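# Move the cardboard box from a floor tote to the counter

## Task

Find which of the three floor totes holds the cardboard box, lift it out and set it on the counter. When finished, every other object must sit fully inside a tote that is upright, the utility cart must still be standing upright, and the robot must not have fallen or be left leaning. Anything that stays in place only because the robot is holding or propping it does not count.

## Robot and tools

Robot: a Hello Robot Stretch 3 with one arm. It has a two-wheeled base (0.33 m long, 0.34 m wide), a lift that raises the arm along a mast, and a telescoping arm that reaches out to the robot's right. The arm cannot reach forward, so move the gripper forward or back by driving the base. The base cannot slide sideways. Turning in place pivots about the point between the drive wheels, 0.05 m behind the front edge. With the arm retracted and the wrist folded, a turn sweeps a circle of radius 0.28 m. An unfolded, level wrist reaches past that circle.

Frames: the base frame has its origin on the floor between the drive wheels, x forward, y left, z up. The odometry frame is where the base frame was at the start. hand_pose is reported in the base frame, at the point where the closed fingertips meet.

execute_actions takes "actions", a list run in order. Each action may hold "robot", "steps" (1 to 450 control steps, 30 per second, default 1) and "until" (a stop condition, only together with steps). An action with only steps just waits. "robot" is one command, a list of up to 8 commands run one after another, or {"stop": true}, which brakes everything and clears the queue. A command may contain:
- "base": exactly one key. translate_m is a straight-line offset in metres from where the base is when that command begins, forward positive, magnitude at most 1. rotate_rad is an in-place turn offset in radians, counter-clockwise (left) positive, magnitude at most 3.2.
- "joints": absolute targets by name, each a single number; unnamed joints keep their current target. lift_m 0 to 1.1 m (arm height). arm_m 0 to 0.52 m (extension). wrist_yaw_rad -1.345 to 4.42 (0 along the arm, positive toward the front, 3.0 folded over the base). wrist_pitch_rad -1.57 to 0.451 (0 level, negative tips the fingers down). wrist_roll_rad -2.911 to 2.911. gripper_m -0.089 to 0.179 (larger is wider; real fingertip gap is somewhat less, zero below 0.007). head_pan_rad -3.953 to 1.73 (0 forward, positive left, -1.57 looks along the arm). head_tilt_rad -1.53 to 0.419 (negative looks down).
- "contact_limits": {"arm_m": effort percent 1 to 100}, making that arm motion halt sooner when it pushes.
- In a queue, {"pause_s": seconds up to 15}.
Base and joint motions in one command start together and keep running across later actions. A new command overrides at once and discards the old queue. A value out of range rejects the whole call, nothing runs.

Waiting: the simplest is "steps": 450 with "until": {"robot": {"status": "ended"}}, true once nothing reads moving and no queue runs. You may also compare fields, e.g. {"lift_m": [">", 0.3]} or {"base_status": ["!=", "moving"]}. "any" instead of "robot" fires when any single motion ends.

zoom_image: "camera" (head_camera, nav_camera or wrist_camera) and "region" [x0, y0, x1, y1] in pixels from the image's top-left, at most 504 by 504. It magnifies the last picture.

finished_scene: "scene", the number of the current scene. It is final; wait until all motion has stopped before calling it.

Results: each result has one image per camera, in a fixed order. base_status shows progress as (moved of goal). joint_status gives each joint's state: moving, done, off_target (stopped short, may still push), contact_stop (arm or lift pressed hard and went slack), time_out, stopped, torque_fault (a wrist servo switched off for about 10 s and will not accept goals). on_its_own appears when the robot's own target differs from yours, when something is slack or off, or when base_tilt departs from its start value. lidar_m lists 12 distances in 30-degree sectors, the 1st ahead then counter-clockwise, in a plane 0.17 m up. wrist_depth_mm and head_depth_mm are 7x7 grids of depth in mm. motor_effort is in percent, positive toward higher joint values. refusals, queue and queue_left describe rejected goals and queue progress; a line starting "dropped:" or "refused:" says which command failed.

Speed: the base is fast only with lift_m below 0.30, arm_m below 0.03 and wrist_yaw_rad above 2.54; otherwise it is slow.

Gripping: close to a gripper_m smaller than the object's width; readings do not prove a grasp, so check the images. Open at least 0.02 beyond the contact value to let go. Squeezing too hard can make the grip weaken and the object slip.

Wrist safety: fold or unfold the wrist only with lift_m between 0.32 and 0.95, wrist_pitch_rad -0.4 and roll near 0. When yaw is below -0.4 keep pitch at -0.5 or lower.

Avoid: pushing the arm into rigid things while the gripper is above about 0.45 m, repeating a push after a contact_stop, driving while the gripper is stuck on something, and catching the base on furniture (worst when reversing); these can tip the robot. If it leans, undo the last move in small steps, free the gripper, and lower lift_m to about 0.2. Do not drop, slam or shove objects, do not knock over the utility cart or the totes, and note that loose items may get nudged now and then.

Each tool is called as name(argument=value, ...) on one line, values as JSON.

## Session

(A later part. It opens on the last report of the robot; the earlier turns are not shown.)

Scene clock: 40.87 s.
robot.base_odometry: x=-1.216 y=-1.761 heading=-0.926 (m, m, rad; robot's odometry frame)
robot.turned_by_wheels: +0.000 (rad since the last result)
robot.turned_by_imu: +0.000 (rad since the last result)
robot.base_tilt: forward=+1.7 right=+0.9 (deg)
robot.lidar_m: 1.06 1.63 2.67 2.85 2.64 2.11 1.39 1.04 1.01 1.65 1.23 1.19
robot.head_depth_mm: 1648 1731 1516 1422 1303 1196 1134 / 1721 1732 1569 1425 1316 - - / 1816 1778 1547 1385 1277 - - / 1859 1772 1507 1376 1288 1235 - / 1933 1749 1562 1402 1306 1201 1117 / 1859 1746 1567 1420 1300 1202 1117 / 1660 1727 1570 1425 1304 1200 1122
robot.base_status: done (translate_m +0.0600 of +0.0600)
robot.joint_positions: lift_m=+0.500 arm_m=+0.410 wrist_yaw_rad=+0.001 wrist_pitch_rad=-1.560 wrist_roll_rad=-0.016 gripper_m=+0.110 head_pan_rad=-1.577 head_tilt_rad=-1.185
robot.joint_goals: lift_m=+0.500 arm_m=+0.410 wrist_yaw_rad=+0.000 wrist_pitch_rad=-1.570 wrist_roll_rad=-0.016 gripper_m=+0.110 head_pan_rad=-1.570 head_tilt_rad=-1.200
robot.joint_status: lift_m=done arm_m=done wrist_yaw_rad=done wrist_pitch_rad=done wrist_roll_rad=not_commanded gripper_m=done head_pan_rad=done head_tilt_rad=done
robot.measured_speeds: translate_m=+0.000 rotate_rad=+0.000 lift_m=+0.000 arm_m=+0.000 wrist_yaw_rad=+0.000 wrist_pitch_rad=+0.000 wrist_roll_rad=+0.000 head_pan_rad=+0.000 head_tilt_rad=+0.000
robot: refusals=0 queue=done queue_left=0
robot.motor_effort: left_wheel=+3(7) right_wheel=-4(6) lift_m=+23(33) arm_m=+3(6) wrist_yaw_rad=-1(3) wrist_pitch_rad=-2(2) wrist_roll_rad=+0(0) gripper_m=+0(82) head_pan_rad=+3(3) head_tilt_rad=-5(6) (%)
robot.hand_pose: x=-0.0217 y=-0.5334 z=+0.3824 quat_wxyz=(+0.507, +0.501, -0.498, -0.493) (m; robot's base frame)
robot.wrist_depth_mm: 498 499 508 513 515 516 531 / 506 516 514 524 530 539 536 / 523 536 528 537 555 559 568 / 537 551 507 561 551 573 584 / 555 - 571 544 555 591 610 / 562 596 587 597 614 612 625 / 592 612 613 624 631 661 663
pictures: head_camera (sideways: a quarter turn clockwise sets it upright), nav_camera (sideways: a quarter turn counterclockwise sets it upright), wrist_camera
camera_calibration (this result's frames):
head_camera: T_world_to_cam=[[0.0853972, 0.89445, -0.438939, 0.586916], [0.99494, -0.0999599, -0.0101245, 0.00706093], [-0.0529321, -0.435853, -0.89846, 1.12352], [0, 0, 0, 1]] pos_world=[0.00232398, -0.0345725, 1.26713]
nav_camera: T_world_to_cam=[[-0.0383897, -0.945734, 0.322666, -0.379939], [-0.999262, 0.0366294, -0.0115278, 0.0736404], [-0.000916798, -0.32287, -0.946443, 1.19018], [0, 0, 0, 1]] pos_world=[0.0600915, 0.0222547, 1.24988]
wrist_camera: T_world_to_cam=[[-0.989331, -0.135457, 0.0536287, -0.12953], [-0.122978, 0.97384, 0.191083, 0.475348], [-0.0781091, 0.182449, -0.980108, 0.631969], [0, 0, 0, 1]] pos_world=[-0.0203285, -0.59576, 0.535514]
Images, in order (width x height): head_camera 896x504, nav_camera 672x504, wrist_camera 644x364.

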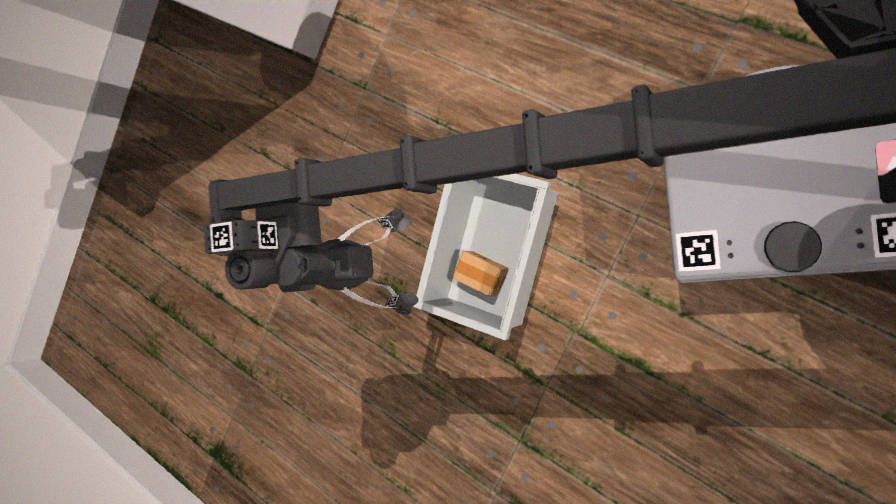

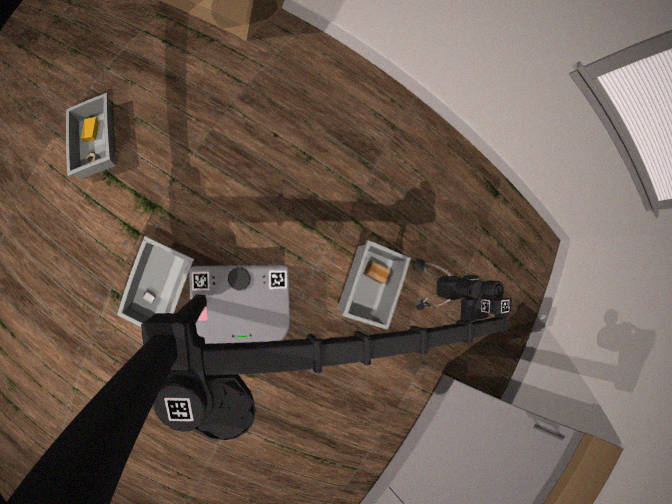

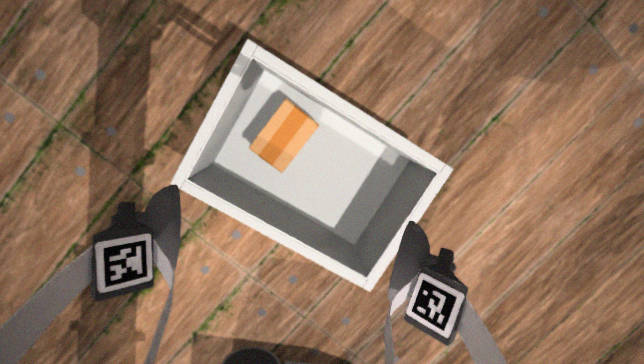

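execute_actions(actions=[{"robot":{"base":{"translate_m":0.022},"joints":{"arm_m":0.435,"lift_m":0.4,"wrist_roll_rad":0.55}},"steps":200,"until":{"robot":{"status":"ended"}}}])

Scene clock: 43.37 s.
robot.base_odometry: x=-1.202 y=-1.779 heading=-0.926 (m, m, rad; robot's odometry frame)
robot.turned_by_wheels: +0.000 (rad since the last result)
robot.turned_by_imu: +0.000 (rad since the last result)
robot.base_tilt: forward=+1.7 right=+0.9 (deg)
robot.lidar_m: 1.04 1.61 2.66 2.84 2.65 2.13 1.40 1.05 1.02 1.62 1.21 1.18
robot.head_depth_mm: 1645 1743 1511 1417 1300 1191 - / 1750 1738 1560 1421 1294 1216 - / 1814 1734 1565 1422 1286 - - / 1878 1751 - 1375 1289 1229 - / 1933 1740 1567 1410 1300 1200 1118 / 1864 1755 1575 1426 1302 1206 1112 / 1633 1720 1570 1425 1300 1201 1115
robot.base_status: done (translate_m +0.0220 of +0.0220)
robot.joint_positions: lift_m=+0.400 arm_m=+0.435 wrist_yaw_rad=+0.001 wrist_pitch_rad=-1.560 wrist_roll_rad=+0.543 gripper_m=+0.110 head_pan_rad=-1.577 head_tilt_rad=-1.185
robot.joint_goals: lift_m=+0.400 arm_m=+0.435 wrist_yaw_rad=+0.000 wrist_pitch_rad=-1.570 wrist_roll_rad=+0.550 gripper_m=+0.110 head_pan_rad=-1.570 head_tilt_rad=-1.200
robot.joint_status: lift_m=done arm_m=done wrist_yaw_rad=done wrist_pitch_rad=done wrist_roll_rad=done gripper_m=done head_pan_rad=done head_tilt_rad=done
robot.measured_speeds: translate_m=+0.000 rotate_rad=+0.000 lift_m=+0.000 arm_m=+0.000 wrist_yaw_rad=+0.000 wrist_pitch_rad=+0.000 wrist_roll_rad=+0.000 head_pan_rad=+0.000 head_tilt_rad=+0.000
robot: refusals=0 queue=done queue_left=0
robot.motor_effort: left_wheel=+3(7) right_wheel=-4(6) lift_m=+23(22) arm_m=+3(1) wrist_yaw_rad=-1(0) wrist_pitch_rad=-2(2) wrist_roll_rad=+2(2) gripper_m=+0(0) head_pan_rad=+2(3) head_tilt_rad=-6(6) (%)
robot.hand_pose: x=-0.0217 y=-0.5583 z=+0.2824 quat_wxyz=(+0.350, +0.346, -0.619, -0.613) (m; robot's base frame)
robot.wrist_depth_mm: 398 404 406 409 418 426 428 / 414 413 418 423 426 433 439 / 429 428 399 430 443 377 459 / 434 439 401 449 455 465 472 / 449 - 442 459 463 480 493 / 463 480 479 380 376 497 502 / 487 490 495 504 516 521 532
pictures: head_camera (sideways: a quarter turn clockwise sets it upright), nav_camera (sideways: a quarter turn counterclockwise sets it upright), wrist_camera
camera_calibration (this result's frames):
head_camera: T_world_to_cam=[[0.0853758, 0.894452, -0.438938, 0.586916], [0.994942, -0.0999361, -0.0101245, 0.00706096], [-0.0529217, -0.435854, -0.89846, 1.12352], [0, 0, 0, 1]] pos_world=[0.00232481, -0.0345726, 1.26713]
nav_camera: T_world_to_cam=[[-0.038367, -0.945735, 0.322665, -0.379938], [-0.999263, 0.0366055, -0.0115278, 0.0736403], [-0.00090906, -0.32287, -0.946443, 1.19018], [0, 0, 0, 1]] pos_world=[0.0600909, 0.022256, 1.24988]
wrist_camera: T_world_to_cam=[[-0.910708, 0.410254, 0.0479802, 0.180397], [0.411487, 0.891024, 0.191715, 0.483815], [0.0359004, 0.194339, -0.980277, 0.547649], [0, 0, 0, 1]] pos_world=[-0.0544561, -0.611529, 0.435438]
Images, in order (width x height): head_camera 896x504, nav_camera 672x504, wrist_camera 644x364.

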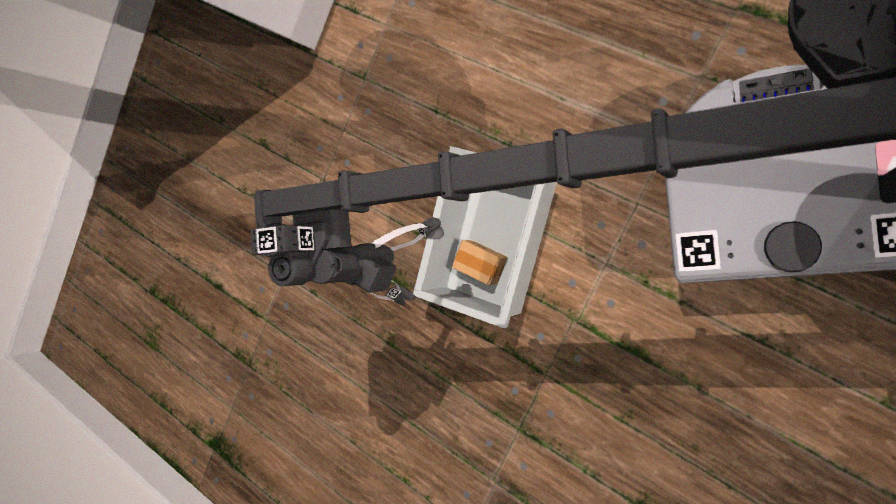

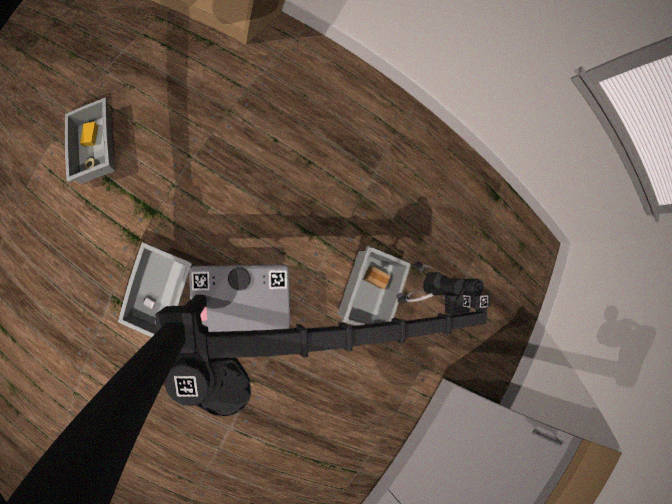

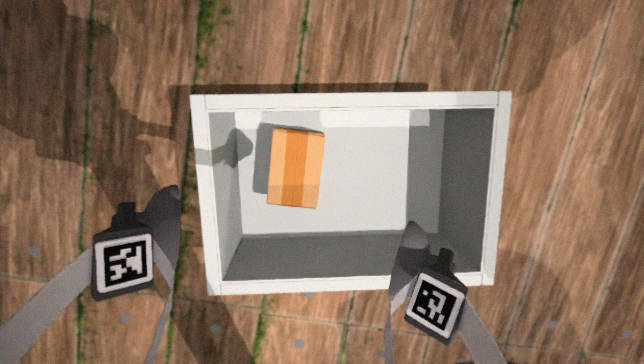

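execute_actions(actions=[{"robot":{"joints":{"lift_m":0.25,"gripper_m":0.1}},"steps":200,"until":{"robot":{"status":"ended"}}}])

Scene clock: 46.10 s.
robot.base_odometry: x=-1.202 y=-1.779 heading=-0.926 (m, m, rad; robot's odometry frame)
robot.turned_by_wheels: +0.000 (rad since the last result)
robot.turned_by_imu: +0.000 (rad since the last result)
robot.base_tilt: forward=+1.7 right=+0.9 (deg)
robot.lidar_m: 1.04 1.60 2.66 2.85 2.67 2.13 1.40 1.05 1.02 1.62 1.21 1.18
robot.head_depth_mm: 1652 1737 1521 1423 1295 1196 - / 1750 1736 1568 1417 1297 1226 - / 1806 1748 1566 1395 1298 - - / 1880 1748 1585 1368 1287 1228 - / 1930 1752 1571 1425 1304 1203 1113 / 1873 1752 1569 1420 1299 1200 1117 / 1643 1709 1569 1427 1302 1199 1121
robot.base_status: done (translate_m +0.0220 of +0.0220)
robot.joint_positions: lift_m=+0.250 arm_m=+0.435 wrist_yaw_rad=+0.001 wrist_pitch_rad=-1.560 wrist_roll_rad=+0.543 gripper_m=+0.100 head_pan_rad=-1.577 head_tilt_rad=-1.185
robot.joint_goals: lift_m=+0.250 arm_m=+0.435 wrist_yaw_rad=+0.000 wrist_pitch_rad=-1.570 wrist_roll_rad=+0.550 gripper_m=+0.100 head_pan_rad=-1.570 head_tilt_rad=-1.200
robot.joint_status: lift_m=done arm_m=done wrist_yaw_rad=done wrist_pitch_rad=done wrist_roll_rad=done gripper_m=done head_pan_rad=done head_tilt_rad=done
robot.measured_speeds: translate_m=+0.000 rotate_rad=+0.000 lift_m=+0.000 arm_m=+0.000 wrist_yaw_rad=+0.000 wrist_pitch_rad=+0.000 wrist_roll_rad=+0.000 head_pan_rad=+0.000 head_tilt_rad=+0.000
robot: refusals=0 queue=done queue_left=0
robot.motor_effort: left_wheel=+3(3) right_wheel=-4(5) lift_m=+23(23) arm_m=+3(3) wrist_yaw_rad=-2(1) wrist_pitch_rad=-2(2) wrist_roll_rad=+2(2) gripper_m=+0(48) head_pan_rad=+2(3) head_tilt_rad=-6(5) (%)
robot.hand_pose: x=-0.0217 y=-0.5583 z=+0.1324 quat_wxyz=(+0.350, +0.346, -0.619, -0.613) (m; robot's base frame)
robot.wrist_depth_mm: 260 264 268 271 275 279 280 / 270 161 162 165 166 169 171 / 277 166 280 283 288 288 207 / 287 178 286 245 298 297 208 / 296 - 290 252 307 308 209 / 305 207 306 313 - 294 211 / 320 205 257 255 243 252 220
pictures: head_camera (sideways: a quarter turn clockwise sets it upright), nav_camera (sideways: a quarter turn counterclockwise sets it upright), wrist_camera
camera_calibration (this result's frames):
head_camera: T_world_to_cam=[[0.085376, 0.894452, -0.438938, 0.586916], [0.994942, -0.0999363, -0.0101245, 0.00706096], [-0.0529218, -0.435854, -0.89846, 1.12352], [0, 0, 0, 1]] pos_world=[0.0023248, -0.0345726, 1.26713]
nav_camera: T_world_to_cam=[[-0.0383672, -0.945735, 0.322665, -0.379938], [-0.999263, 0.0366057, -0.0115278, 0.0736403], [-0.000909137, -0.32287, -0.946443, 1.19018], [0, 0, 0, 1]] pos_world=[0.0600909, 0.022256, 1.24988]
wrist_camera: T_world_to_cam=[[-0.910698, 0.410276, 0.0479799, 0.187606], [0.411509, 0.891014, 0.191715, 0.512568], [0.0359053, 0.194339, -0.980277, 0.400613], [0, 0, 0, 1]] pos_world=[-0.0544574, -0.61153, 0.285444]
Images, in order (width x height): head_camera 896x504, nav_camera 672x504, wrist_camera 644x364.

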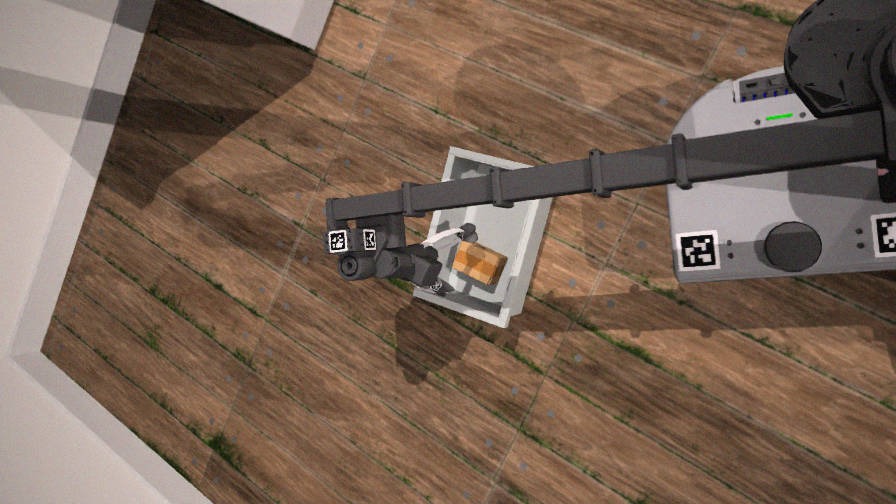

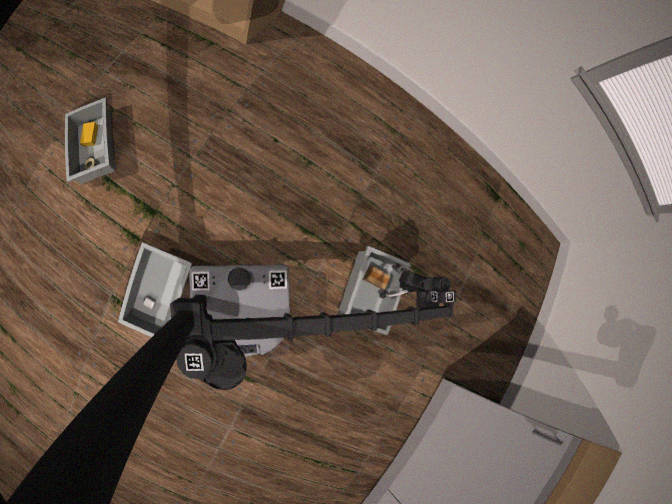

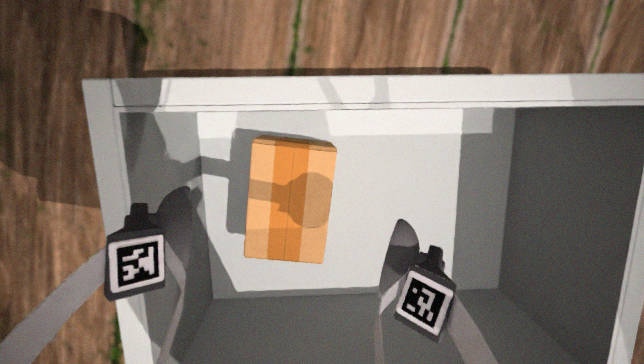

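execute_actions(actions=[{"robot":{"joints":{"lift_m":0.15,"gripper_m":0.097}},"steps":200,"until":{"robot":{"status":"ended"}}}])

Scene clock: 48.17 s.
robot.base_odometry: x=-1.202 y=-1.779 heading=-0.926 (m, m, rad; robot's odometry frame)
robot.turned_by_wheels: +0.000 (rad since the last result)
robot.turned_by_imu: +0.000 (rad since the last result)
robot.base_tilt: forward=+1.7 right=+0.9 (deg)
robot.lidar_m: 1.04 1.60 2.65 2.84 2.67 2.12 1.40 1.05 1.02 1.62 1.21 1.18
robot.head_depth_mm: 1649 1744 1512 1411 1301 1194 1139 / 1748 1742 1573 1419 1299 1219 - / 1833 1745 1570 1428 1294 - - / 1886 1744 1574 1360 1284 1223 - / 1935 1745 1565 1421 1301 1199 1119 / 1864 1747 1560 1424 1303 1204 1111 / 1632 1721 1572 1426 1301 1197 1120
robot.base_status: done (translate_m +0.0220 of +0.0220)
robot.joint_positions: lift_m=+0.150 arm_m=+0.435 wrist_yaw_rad=+0.001 wrist_pitch_rad=-1.560 wrist_roll_rad=+0.543 gripper_m=+0.097 head_pan_rad=-1.577 head_tilt_rad=-1.185
robot.joint_goals: lift_m=+0.150 arm_m=+0.435 wrist_yaw_rad=+0.000 wrist_pitch_rad=-1.570 wrist_roll_rad=+0.550 gripper_m=+0.097 head_pan_rad=-1.570 head_tilt_rad=-1.200
robot.joint_status: lift_m=done arm_m=done wrist_yaw_rad=done wrist_pitch_rad=done wrist_roll_rad=done gripper_m=done head_pan_rad=done head_tilt_rad=done
robot.measured_speeds: translate_m=+0.000 rotate_rad=+0.000 lift_m=+0.000 arm_m=+0.000 wrist_yaw_rad=+0.000 wrist_pitch_rad=+0.000 wrist_roll_rad=+0.000 head_pan_rad=+0.000 head_tilt_rad=+0.000
robot: refusals=0 queue=done queue_left=0
robot.motor_effort: left_wheel=+3(3) right_wheel=-4(4) lift_m=+24(21) arm_m=+3(3) wrist_yaw_rad=-1(2) wrist_pitch_rad=-2(2) wrist_roll_rad=+2(2) gripper_m=+0(23) head_pan_rad=+4(2) head_tilt_rad=-6(6) (%)
robot.hand_pose: x=-0.0217 y=-0.5583 z=+0.0324 quat_wxyz=(+0.350, +0.346, -0.619, -0.613) (m; robot's base frame)
robot.wrist_depth_mm: - 63 64 64 65 66 67 / - 64 65 66 66 67 68 / 128 166 182 185 187 189 189 / 128 177 138 141 193 196 196 / 127 153 142 144 199 202 201 / - 189 147 149 - 210 209 / 126 173 153 154 216 218 211
pictures: head_camera (sideways: a quarter turn clockwise sets it upright), nav_camera (sideways: a quarter turn counterclockwise sets it upright), wrist_camera
camera_calibration (this result's frames):
head_camera: T_world_to_cam=[[0.085376, 0.894452, -0.438938, 0.586916], [0.994942, -0.0999363, -0.0101245, 0.00706096], [-0.0529218, -0.435854, -0.89846, 1.12352], [0, 0, 0, 1]] pos_world=[0.0023248, -0.0345726, 1.26713]
nav_camera: T_world_to_cam=[[-0.0383672, -0.945735, 0.322665, -0.379938], [-0.999263, 0.0366057, -0.0115278, 0.0736403], [-0.000909137, -0.32287, -0.946443, 1.19018], [0, 0, 0, 1]] pos_world=[0.0600909, 0.022256, 1.24988]
wrist_camera: T_world_to_cam=[[-0.910694, 0.410286, 0.0479798, 0.192411], [0.411519, 0.891009, 0.191715, 0.531739], [0.0359075, 0.194338, -0.980277, 0.302579], [0, 0, 0, 1]] pos_world=[-0.054458, -0.611531, 0.185438]
Images, in order (width x height): head_camera 896x504, nav_camera 672x504, wrist_camera 644x364.

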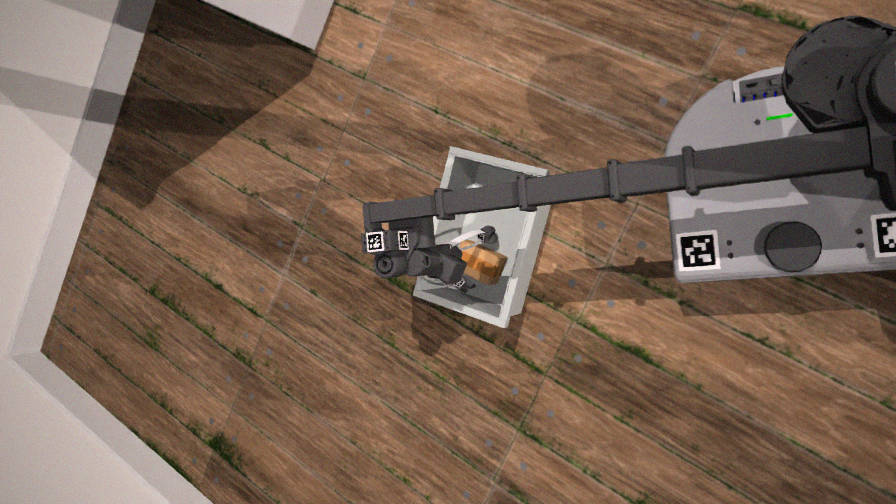

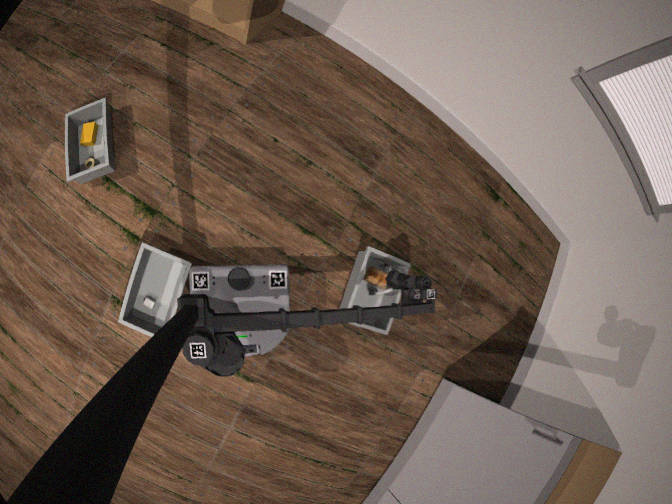

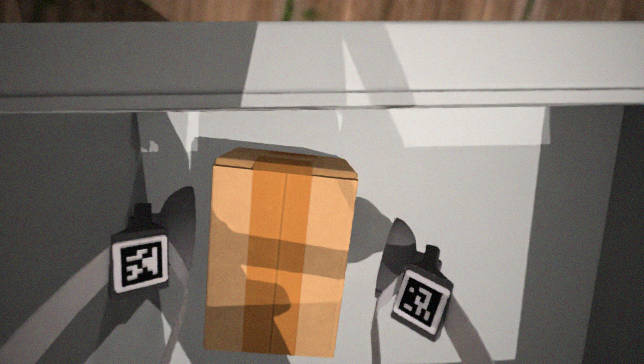

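execute_actions(actions=[{"robot":[{"joints":{"lift_m":0.135}},{"joints":{"gripper_m":0.03}},{"pause_s":0.4},{"joints":{"lift_m":0.4}}],"steps":300,"until":{"robot":{"status":"ended"}}}])

Scene clock: 53.80 s.
robot.base_odometry: x=-1.202 y=-1.779 heading=-0.926 (m, m, rad; robot's odometry frame)
robot.turned_by_wheels: +0.000 (rad since the last result)
robot.turned_by_imu: -0.001 (rad since the last result)
robot.base_tilt: forward=+1.7 right=+0.9 (deg)
robot.lidar_m: 1.04 1.60 2.67 2.85 2.67 2.12 1.40 1.05 1.02 1.62 1.21 1.18
robot.head_depth_mm: 1650 1735 1511 1425 1301 1201 - / 1749 1734 1561 1430 1297 1223 - / 1824 1749 1560 1422 1283 - - / 1870 1745 - 1370 1290 1231 - / 1924 1739 1563 1421 1297 1199 1119 / 1862 1736 1572 1424 1307 1204 1112 / 1640 1724 1572 1430 1301 1201 1113
robot.base_status: done (translate_m +0.0220 of +0.0220)
robot.joint_positions: lift_m=+0.400 arm_m=+0.435 wrist_yaw_rad=+0.001 wrist_pitch_rad=-1.561 wrist_roll_rad=+0.543 gripper_m=+0.031 head_pan_rad=-1.577 head_tilt_rad=-1.186
robot.joint_goals: lift_m=+0.400 arm_m=+0.435 wrist_yaw_rad=+0.000 wrist_pitch_rad=-1.570 wrist_roll_rad=+0.550 gripper_m=+0.030 head_pan_rad=-1.570 head_tilt_rad=-1.200
robot.joint_status: lift_m=done arm_m=done wrist_yaw_rad=done wrist_pitch_rad=done wrist_roll_rad=done gripper_m=done head_pan_rad=done head_tilt_rad=done
robot.measured_speeds: translate_m=+0.000 rotate_rad=+0.000 lift_m=+0.000 arm_m=+0.000 wrist_yaw_rad=+0.000 wrist_pitch_rad=+0.000 wrist_roll_rad=+0.000 head_pan_rad=+0.000 head_tilt_rad=+0.000
robot: refusals=0 queue=done queue_left=0
robot.motor_effort: left_wheel=+3(2) right_wheel=-2(4) lift_m=+32(33) arm_m=+2(3) wrist_yaw_rad=-1(0) wrist_pitch_rad=-1(2) wrist_roll_rad=+2(2) gripper_m=-14(89) head_pan_rad=+2(3) head_tilt_rad=-6(6) (%)
robot.hand_pose: x=-0.0217 y=-0.5579 z=+0.2820 quat_wxyz=(+0.350, +0.346, -0.618, -0.613) (m; robot's base frame)
robot.wrist_depth_mm: 396 402 410 413 423 424 427 / 411 412 415 418 429 436 441 / 424 429 400 436 440 382 462 / 438 441 124 126 451 460 473 / 452 459 126 128 463 480 489 / 462 487 132 132 372 500 502 / 475 494 136 137 509 520 537
pictures: head_camera (sideways: a quarter turn clockwise sets it upright), nav_camera (sideways: a quarter turn counterclockwise sets it upright), wrist_camera
camera_calibration (this result's frames):
head_camera: T_world_to_cam=[[0.0853759, 0.894466, -0.43891, 0.586879], [0.994942, -0.0999358, -0.0101275, 0.00706481], [-0.0529215, -0.435826, -0.898474, 1.12354], [0, 0, 0, 1]] pos_world=[0.00232481, -0.0345715, 1.26713]
nav_camera: T_world_to_cam=[[-0.0383671, -0.945745, 0.322635, -0.3799], [-0.999263, 0.0366059, -0.0115268, 0.0736391], [-0.000908884, -0.32284, -0.946453, 1.19019], [0, 0, 0, 1]] pos_world=[0.0600909, 0.0222576, 1.24988]
wrist_camera: T_world_to_cam=[[-0.910678, 0.410245, 0.0486294, 0.180073], [0.411553, 0.89069, 0.193122, 0.482974], [0.0359136, 0.195886, -0.979969, 0.547965], [0, 0, 0, 1]] pos_world=[-0.0544603, -0.611392, 0.434959]
Images, in order (width x height): head_camera 896x504, nav_camera 672x504, wrist_camera 644x364.

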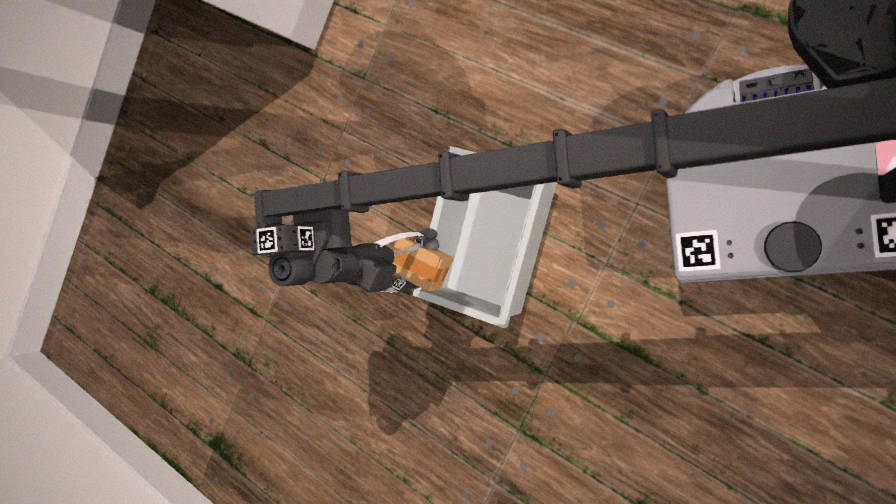

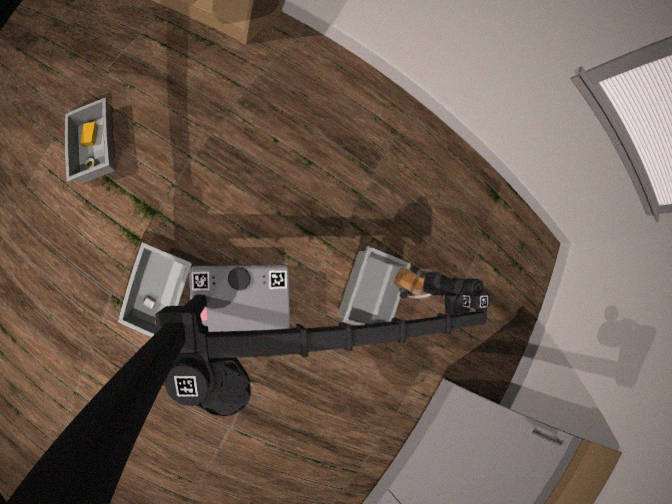

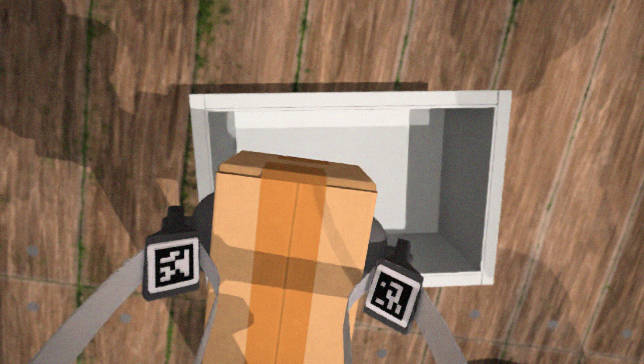

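execute_actions(actions=[{"robot":[{"joints":{"lift_m":1.09,"arm_m":0.05,"head_pan_rad":-2.2,"head_tilt_rad":-0.8}},{"base":{"translate_m":-0.9}},{"base":{"rotate_rad":-0.56},"joints":{"head_pan_rad":-1.57}}],"steps":450,"until":{"robot":{"status":"ended"}}}])

Scene clock: 70.03 s.
robot.base_odometry: x=-1.663 y=-1.166 heading=-0.926 (m, m, rad; robot's odometry frame)
robot.turned_by_wheels: +0.000 (rad since the last result)
robot.turned_by_imu: -0.007 (rad since the last result)
robot.base_tilt: forward=+2.0 right=+0.8 (deg)
robot.lidar_m: 1.81 2.33 3.50 2.67 1.55 1.45 0.85 0.64 0.62 0.65 0.91 1.83
robot.head_depth_mm: 1147 927 739 847 1043 1306 1160 / 1138 938 718 833 1021 1291 1171 / 1122 947 725 813 990 1289 1176 / 1122 955 705 795 965 1269 1176 / 1103 986 697 777 945 1149 1156 / 1042 - 684 764 904 305 - / 1013 - - 770 - 284 -
robot.base_status: moving (translate_m -0.7672 of -0.9000)
robot.joint_positions: lift_m=+1.090 arm_m=+0.050 wrist_yaw_rad=+0.001 wrist_pitch_rad=-1.560 wrist_roll_rad=+0.544 gripper_m=+0.031 head_pan_rad=-2.193 head_tilt_rad=-0.804
robot.joint_goals: lift_m=+1.090 arm_m=+0.050 wrist_yaw_rad=+0.000 wrist_pitch_rad=-1.570 wrist_roll_rad=+0.550 gripper_m=+0.030 head_pan_rad=-2.200 head_tilt_rad=-0.800
robot.joint_status: lift_m=done arm_m=done wrist_yaw_rad=done wrist_pitch_rad=done wrist_roll_rad=done gripper_m=done head_pan_rad=done head_tilt_rad=done
robot.measured_speeds: translate_m=-0.100 rotate_rad=+0.000 lift_m=+0.000 arm_m=+0.000 wrist_yaw_rad=+0.000 wrist_pitch_rad=+0.000 wrist_roll_rad=+0.000 head_pan_rad=+0.000 head_tilt_rad=+0.000
robot: refusals=0 queue=running queue_left=1
robot.motor_effort: left_wheel=+1(2) right_wheel=-5(7) lift_m=+33(31) arm_m=-4(4) wrist_yaw_rad=-1(1) wrist_pitch_rad=-2(1) wrist_roll_rad=+2(2) gripper_m=-13(13) head_pan_rad=-3(29) head_tilt_rad=+1(22) (%)
robot.hand_pose: x=-0.0217 y=-0.1737 z=+0.9720 quat_wxyz=(+0.350, +0.346, -0.619, -0.613) (m; robot's base frame)
robot.wrist_depth_mm: - - - - - - - / - - - - - - - / - - - - - - - / - - 124 125 - - - / - - 126 128 - - - / - - 132 132 - - - / - - 136 137 - - -
pictures: head_camera (sideways: a quarter turn clockwise sets it upright), nav_camera (sideways: a quarter turn counterclockwise sets it upright), wrist_camera
camera_calibration (this result's frames):
head_camera: T_world_to_cam=[[0.45373, 0.495298, -0.740817, 0.977978], [0.755947, -0.65413, 0.0256564, -0.0380678], [-0.471883, -0.571659, -0.671217, 0.830624], [0, 0, 0, 1]] pos_world=[-0.0230035, -0.0344579, 1.28301]
nav_camera: T_world_to_cam=[[-0.468114, -0.596543, 0.651925, -0.806221], [-0.798117, 0.602095, -0.0221404, 0.0862382], [-0.379313, -0.530677, -0.75796, 0.947532], [0, 0, 0, 1]] pos_world=[0.0508362, -0.0300363, 1.2457]
wrist_camera: T_world_to_cam=[[-0.910443, 0.410816, 0.0482174, -0.010596], [0.412063, 0.890644, 0.192243, 0.00836807], [0.036032, 0.194895, -0.980162, 1.14888], [0, 0, 0, 1]] pos_world=[-0.0544916, -0.227011, 1.12499]
Images, in order (width x height): head_camera 896x504, nav_camera 672x504, wrist_camera 644x364.

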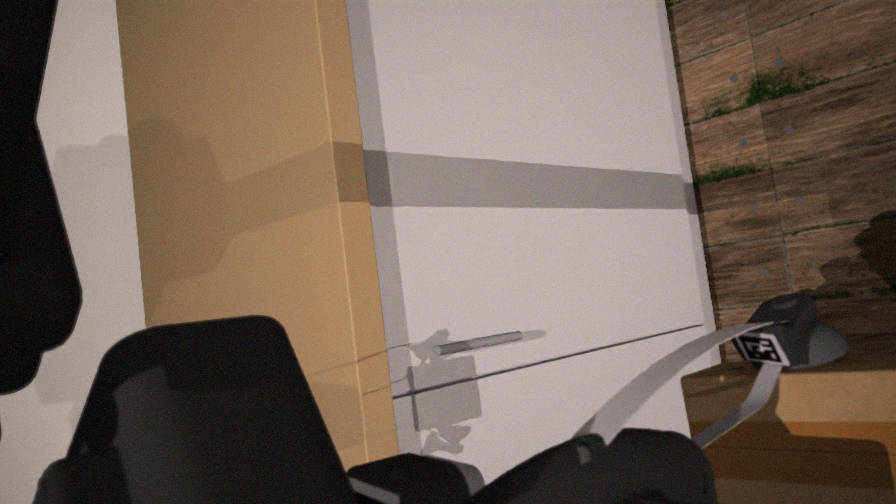

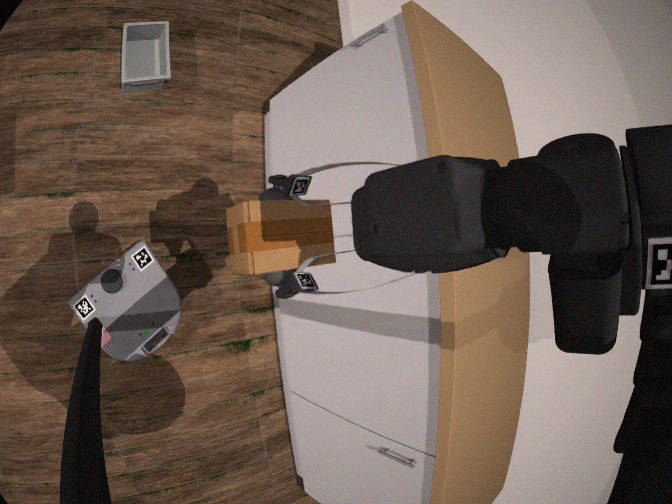

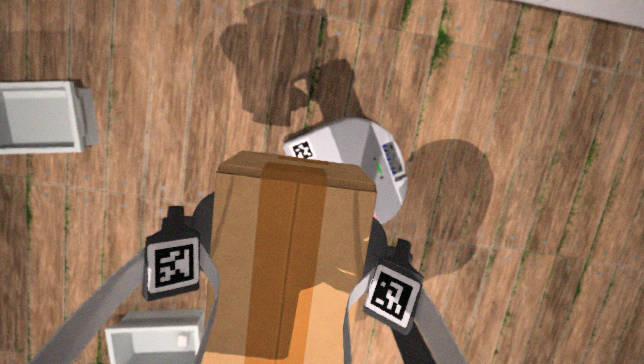

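execute_actions(actions=[{"steps":300,"until":{"robot":{"status":"ended"}}}])

Scene clock: 73.83 s.
robot.base_odometry: x=-1.743 y=-1.059 heading=-1.486 (m, m, rad; robot's odometry frame)
robot.turned_by_wheels: -0.560 (rad since the last result)
robot.turned_by_imu: -0.556 (rad since the last result)
robot.base_tilt: forward=+1.7 right=+0.9 (deg)
robot.lidar_m: 1.94 1.94 2.45 3.14 2.61 1.44 1.34 0.78 0.57 0.55 0.57 0.78
robot.head_depth_mm: - - - 721 878 1140 1167 / - - - - - 994 1134 / - - - - - 288 - / - - - - - 289 1117 / 1007 964 709 634 851 1079 1187 / 997 973 715 673 817 1027 1187 / 986 986 719 668 803 1012 1193
robot.base_status: done (rotate_rad -0.5598 of -0.5600)
robot.joint_positions: lift_m=+1.090 arm_m=+0.050 wrist_yaw_rad=+0.001 wrist_pitch_rad=-1.560 wrist_roll_rad=+0.544 gripper_m=+0.031 head_pan_rad=-1.577 head_tilt_rad=-0.804
robot.joint_goals: lift_m=+1.090 arm_m=+0.050 wrist_yaw_rad=+0.000 wrist_pitch_rad=-1.570 wrist_roll_rad=+0.550 gripper_m=+0.030 head_pan_rad=-1.570 head_tilt_rad=-0.800
robot.joint_status: lift_m=done arm_m=done wrist_yaw_rad=done wrist_pitch_rad=done wrist_roll_rad=done gripper_m=done head_pan_rad=done head_tilt_rad=done
robot.measured_speeds: translate_m=+0.000 rotate_rad=+0.000 lift_m=+0.000 arm_m=+0.000 wrist_yaw_rad=+0.000 wrist_pitch_rad=+0.000 wrist_roll_rad=+0.000 head_pan_rad=+0.000 head_tilt_rad=+0.000
robot: refusals=0 queue=done queue_left=0
robot.motor_effort: left_wheel=+4(7) right_wheel=-4(9) lift_m=+32(32) arm_m=-4(4) wrist_yaw_rad=+0(0) wrist_pitch_rad=-1(1) wrist_roll_rad=+2(2) gripper_m=-13(13) head_pan_rad=+3(28) head_tilt_rad=+1(1) (%)
robot.hand_pose: x=-0.0217 y=-0.1737 z=+0.9720 quat_wxyz=(+0.350, +0.346, -0.619, -0.613) (m; robot's base frame)
robot.wrist_depth_mm: 625 786 - - - - - / 870 - - - - - - / - - - - - - - / - - 124 125 - - - / - - 126 128 - - - / - - 131 132 - - - / - - 136 137 - - -
pictures: head_camera (sideways: a quarter turn clockwise sets it upright), nav_camera (sideways: a quarter turn counterclockwise sets it upright), wrist_camera
camera_calibration (this result's frames):
head_camera: T_world_to_cam=[[0.0842883, 0.666326, -0.740881, 0.980315], [0.994922, -0.0973178, 0.0256652, -0.039537], [-0.0549995, -0.739282, -0.671146, 0.827988], [0, 0, 0, 1]] pos_world=[0.00224616, -0.0449408, 1.28301]
nav_camera: T_world_to_cam=[[-0.0375488, -0.75729, 0.651998, -0.808943], [-0.99929, 0.0304839, -0.0221428, 0.0874684], [-0.00310693, -0.652366, -0.757897, 0.945155], [0, 0, 0, 1]] pos_world=[0.059968, 0.00131621, 1.2457]
wrist_camera: T_world_to_cam=[[-0.910441, 0.410819, 0.0482173, -0.0105961], [0.412067, 0.890642, 0.192243, 0.00836608], [0.0360328, 0.194895, -0.980162, 1.14888], [0, 0, 0, 1]] pos_world=[-0.0544918, -0.227009, 1.12499]
Images, in order (width x height): head_camera 896x504, nav_camera 672x504, wrist_camera 644x364.

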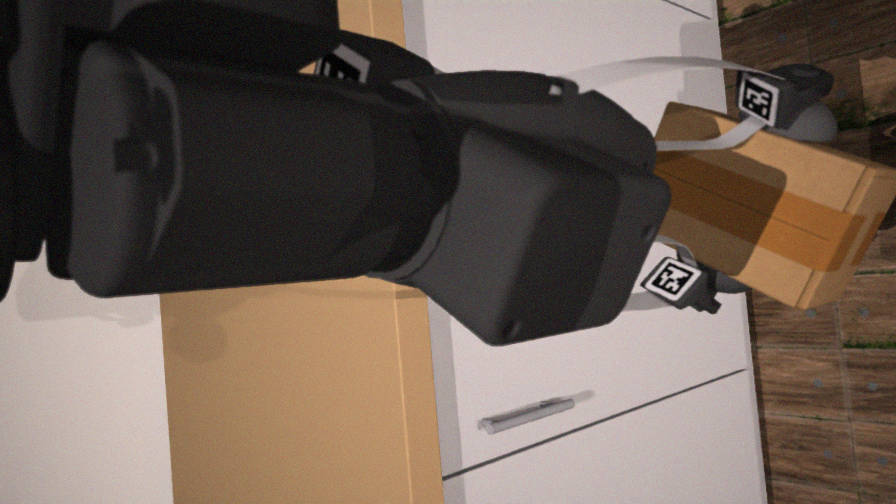

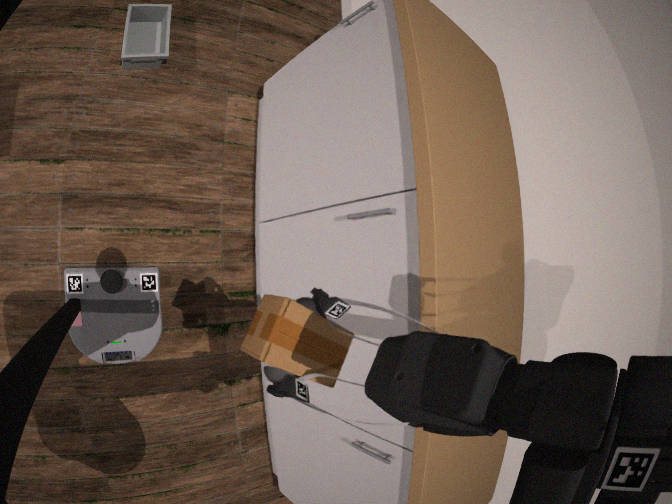

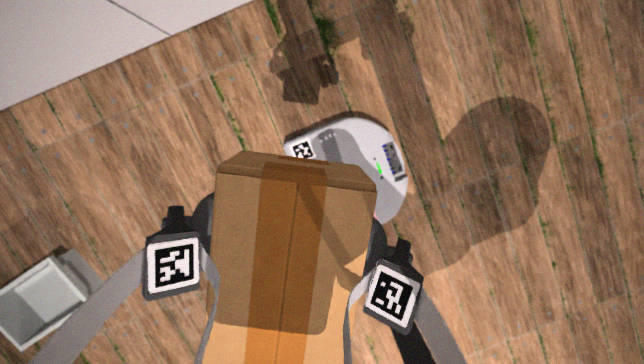

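execute_actions(actions=[{"robot":[{"joints":{"arm_m":0.52,"head_tilt_rad":-0.5}},{"joints":{"lift_m":1.05}}],"steps":300,"until":{"robot":{"status":"ended"}}}])

Scene clock: 80.03 s.
robot.base_odometry: x=-1.743 y=-1.059 heading=-1.486 (m, m, rad; robot's odometry frame)
robot.turned_by_wheels: +0.000 (rad since the last result)
robot.turned_by_imu: -0.001 (rad since the last result)
robot.base_tilt: forward=+1.6 right=+0.8 (deg)
robot.lidar_m: 1.94 1.94 2.45 3.16 2.61 1.44 1.34 0.78 0.57 0.55 0.57 0.78
robot.head_depth_mm: 1006 1060 1171 863 650 709 798 / 999 1050 1168 875 655 700 792 / 992 1049 1164 891 638 695 783 / 987 1039 - 856 640 688 773 / 981 1056 1143 918 651 680 764 / 972 1045 1136 934 659 669 756 / 968 1036 1127 945 667 665 747
robot.base_status: done (rotate_rad -0.5598 of -0.5600)
robot.joint_positions: lift_m=+1.050 arm_m=+0.518 wrist_yaw_rad=+0.001 wrist_pitch_rad=-1.560 wrist_roll_rad=+0.545 gripper_m=+0.031 head_pan_rad=-1.577 head_tilt_rad=-0.507
robot.joint_goals: lift_m=+1.050 arm_m=+0.520 wrist_yaw_rad=+0.000 wrist_pitch_rad=-1.570 wrist_roll_rad=+0.550 gripper_m=+0.030 head_pan_rad=-1.570 head_tilt_rad=-0.500
robot.joint_status: lift_m=done arm_m=done wrist_yaw_rad=done wrist_pitch_rad=done wrist_roll_rad=done gripper_m=done head_pan_rad=done head_tilt_rad=done
robot.measured_speeds: translate_m=+0.000 rotate_rad=+0.000 lift_m=+0.000 arm_m=+0.000 wrist_yaw_rad=+0.000 wrist_pitch_rad=+0.000 wrist_roll_rad=+0.000 head_pan_rad=+0.000 head_tilt_rad=+0.000
robot: refusals=0 queue=done queue_left=0
robot.motor_effort: left_wheel=+3(4) right_wheel=-4(5) lift_m=+24(32) arm_m=+3(3) wrist_yaw_rad=-1(0) wrist_pitch_rad=-2(1) wrist_roll_rad=+2(2) gripper_m=-13(13) head_pan_rad=+3(3) head_tilt_rad=+3(19) (%)
robot.hand_pose: x=-0.0217 y=-0.6414 z=+0.9324 quat_wxyz=(+0.349, +0.345, -0.619, -0.613) (m; robot's base frame)
robot.wrist_depth_mm: 161 162 165 166 168 171 173 / 167 167 171 172 174 176 178 / 171 173 175 176 179 182 183 / 177 178 124 126 185 187 190 / 182 183 126 128 192 194 196 / 188 193 132 132 199 202 204 / 193 197 136 137 205 - -
pictures: head_camera (sideways: a quarter turn clockwise sets it upright), nav_camera (sideways: a quarter turn counterclockwise sets it upright), wrist_camera
camera_calibration (this result's frames):
head_camera: T_world_to_cam=[[0.0826892, 0.421003, -0.903283, 1.19207], [0.995006, -0.0857266, 0.0511303, -0.0727052], [-0.0559094, -0.902999, -0.425989, 0.509039], [0, 0, 0, 1]] pos_world=[0.00223061, -0.0484367, 1.29734]
nav_camera: T_world_to_cam=[[-0.0360731, -0.533958, 0.844741, -1.06017], [-0.99934, 0.0228329, -0.0282424, 0.0954196], [-0.00420763, -0.845202, -0.53443, 0.654483], [0, 0, 0, 1]] pos_world=[0.0598667, -0.0150965, 1.24804]
wrist_camera: T_world_to_cam=[[-0.909933, 0.411949, 0.0481704, 0.184244], [0.413165, 0.890149, 0.192169, 0.432331], [0.0362849, 0.194763, -0.980179, 1.20116], [0, 0, 0, 1]] pos_world=[-0.0545582, -0.694679, 1.08539]
Images, in order (width x height): head_camera 896x504, nav_camera 672x504, wrist_camera 644x364.

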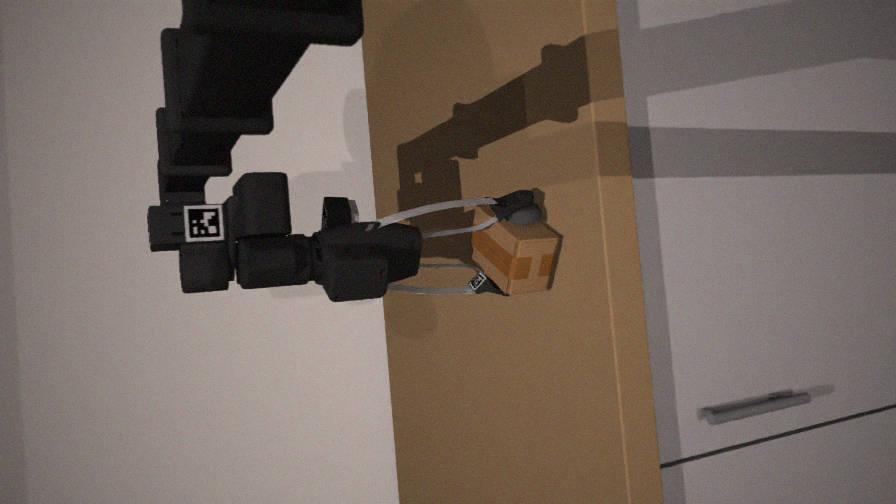

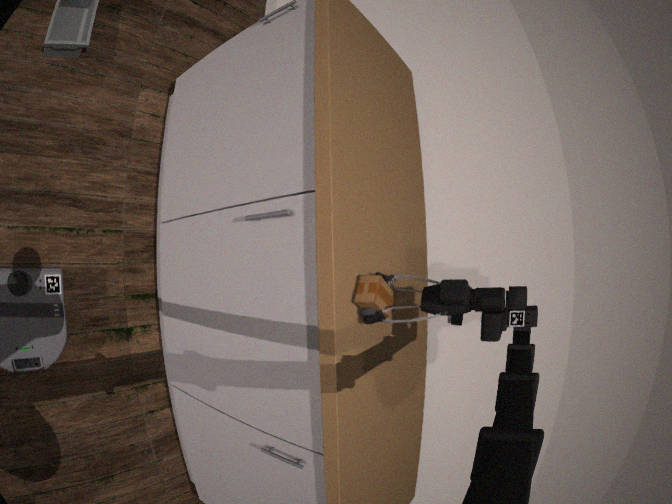

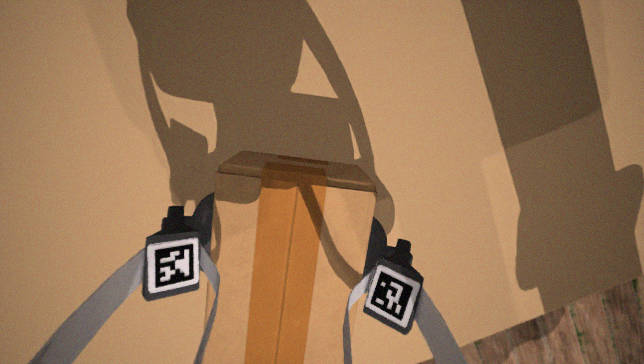

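execute_actions(actions=[{"robot":[{"joints":{"gripper_m":0.11}},{"joints":{"lift_m":1.1}},{"joints":{"arm_m":0.3}}],"steps":300,"until":{"robot":{"status":"ended"}}}])

Scene clock: 85.50 s.
robot.base_odometry: x=-1.743 y=-1.059 heading=-1.486 (m, m, rad; robot's odometry frame)
robot.turned_by_wheels: +0.000 (rad since the last result)
robot.turned_by_imu: +0.000 (rad since the last result)
robot.base_tilt: forward=+1.7 right=+0.9 (deg)
robot.lidar_m: 1.94 1.93 2.45 3.16 2.60 1.44 1.34 0.78 0.57 0.55 0.57 0.78
robot.head_depth_mm: - 1110 1168 864 649 708 800 / 978 1078 1163 875 657 703 789 / 977 - 1165 884 640 696 782 / 977 - - - 642 687 771 / 979 1054 1140 919 653 680 766 / 971 1046 1137 933 658 669 757 / 966 1042 1127 948 667 668 748
robot.base_status: done (rotate_rad -0.5598 of -0.5600)
robot.joint_positions: lift_m=+1.098 arm_m=+0.300 wrist_yaw_rad=+0.001 wrist_pitch_rad=-1.560 wrist_roll_rad=+0.545 gripper_m=+0.110 head_pan_rad=-1.577 head_tilt_rad=-0.507
robot.joint_goals: lift_m=+1.100 arm_m=+0.300 wrist_yaw_rad=+0.000 wrist_pitch_rad=-1.570 wrist_roll_rad=+0.550 gripper_m=+0.110 head_pan_rad=-1.570 head_tilt_rad=-0.500
robot.joint_status: lift_m=done arm_m=done wrist_yaw_rad=done wrist_pitch_rad=done wrist_roll_rad=done gripper_m=done head_pan_rad=done head_tilt_rad=done
robot.measured_speeds: translate_m=+0.000 rotate_rad=+0.000 lift_m=+0.000 arm_m=+0.000 wrist_yaw_rad=+0.000 wrist_pitch_rad=+0.000 wrist_roll_rad=+0.000 head_pan_rad=+0.000 head_tilt_rad=+0.000
robot: refusals=0 queue=done queue_left=0
robot.motor_effort: left_wheel=+4(4) right_wheel=-5(5) lift_m=+32(30) arm_m=-4(1) wrist_yaw_rad=-1(1) wrist_pitch_rad=-1(2) wrist_roll_rad=+2(2) gripper_m=+1(80) head_pan_rad=+3(3) head_tilt_rad=+3(3) (%)
robot.hand_pose: x=-0.0217 y=-0.4237 z=+0.9803 quat_wxyz=(+0.349, +0.345, -0.619, -0.613) (m; robot's base frame)
robot.wrist_depth_mm: 205 207 210 238 678 - - / 211 213 409 - - - - / 220 465 - - - - - / 750 - - - - - - / - - - - - - - / - - - - - - - / - - - - - - -
pictures: head_camera (sideways: a quarter turn clockwise sets it upright), nav_camera (sideways: a quarter turn counterclockwise sets it upright), wrist_camera
camera_calibration (this result's frames):
head_camera: T_world_to_cam=[[0.0826484, 0.420903, -0.903333, 1.19214], [0.995014, -0.0856256, 0.0511398, -0.0727176], [-0.0558236, -0.903055, -0.425881, 0.508898], [0, 0, 0, 1]] pos_world=[0.00223522, -0.0484376, 1.29735]
nav_camera: T_world_to_cam=[[-0.0360216, -0.533861, 0.844804, -1.06026], [-0.999342, 0.0227343, -0.0282444, 0.0954222], [-0.00412742, -0.845266, -0.534329, 0.654351], [0, 0, 0, 1]] pos_world=[0.0598681, -0.0150978, 1.24804]
wrist_camera: T_world_to_cam=[[-0.909933, 0.411948, 0.0481725, 0.0922511], [0.413165, 0.890149, 0.192173, 0.229332], [0.0362847, 0.194768, -0.980178, 1.20571], [0, 0, 0, 1]] pos_world=[-0.0545581, -0.476975, 1.13329]
Images, in order (width x height): head_camera 896x504, nav_camera 672x504, wrist_camera 644x364.

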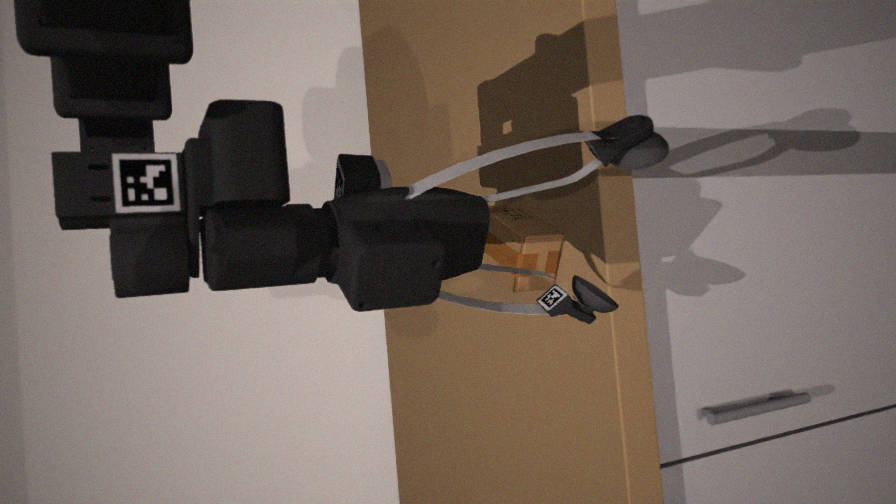

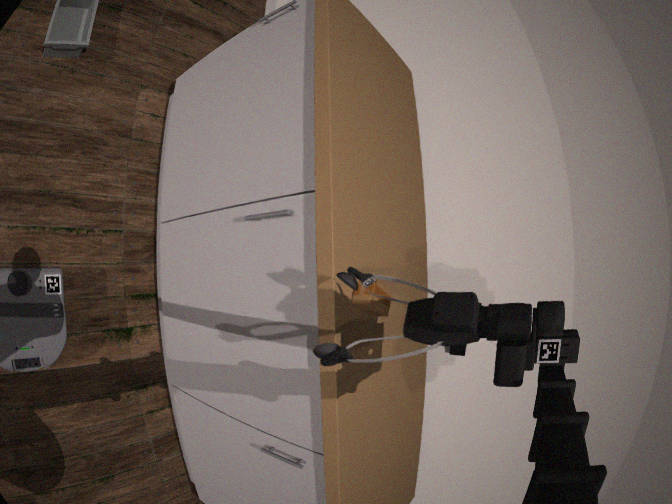

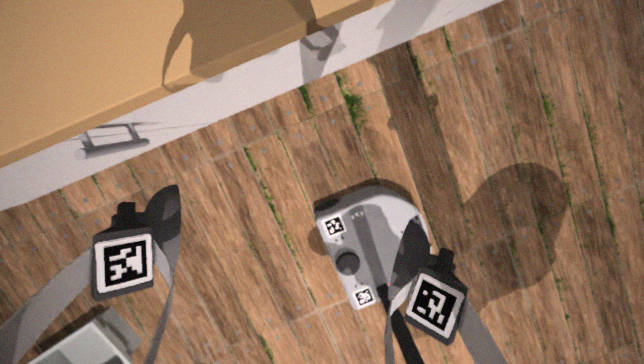

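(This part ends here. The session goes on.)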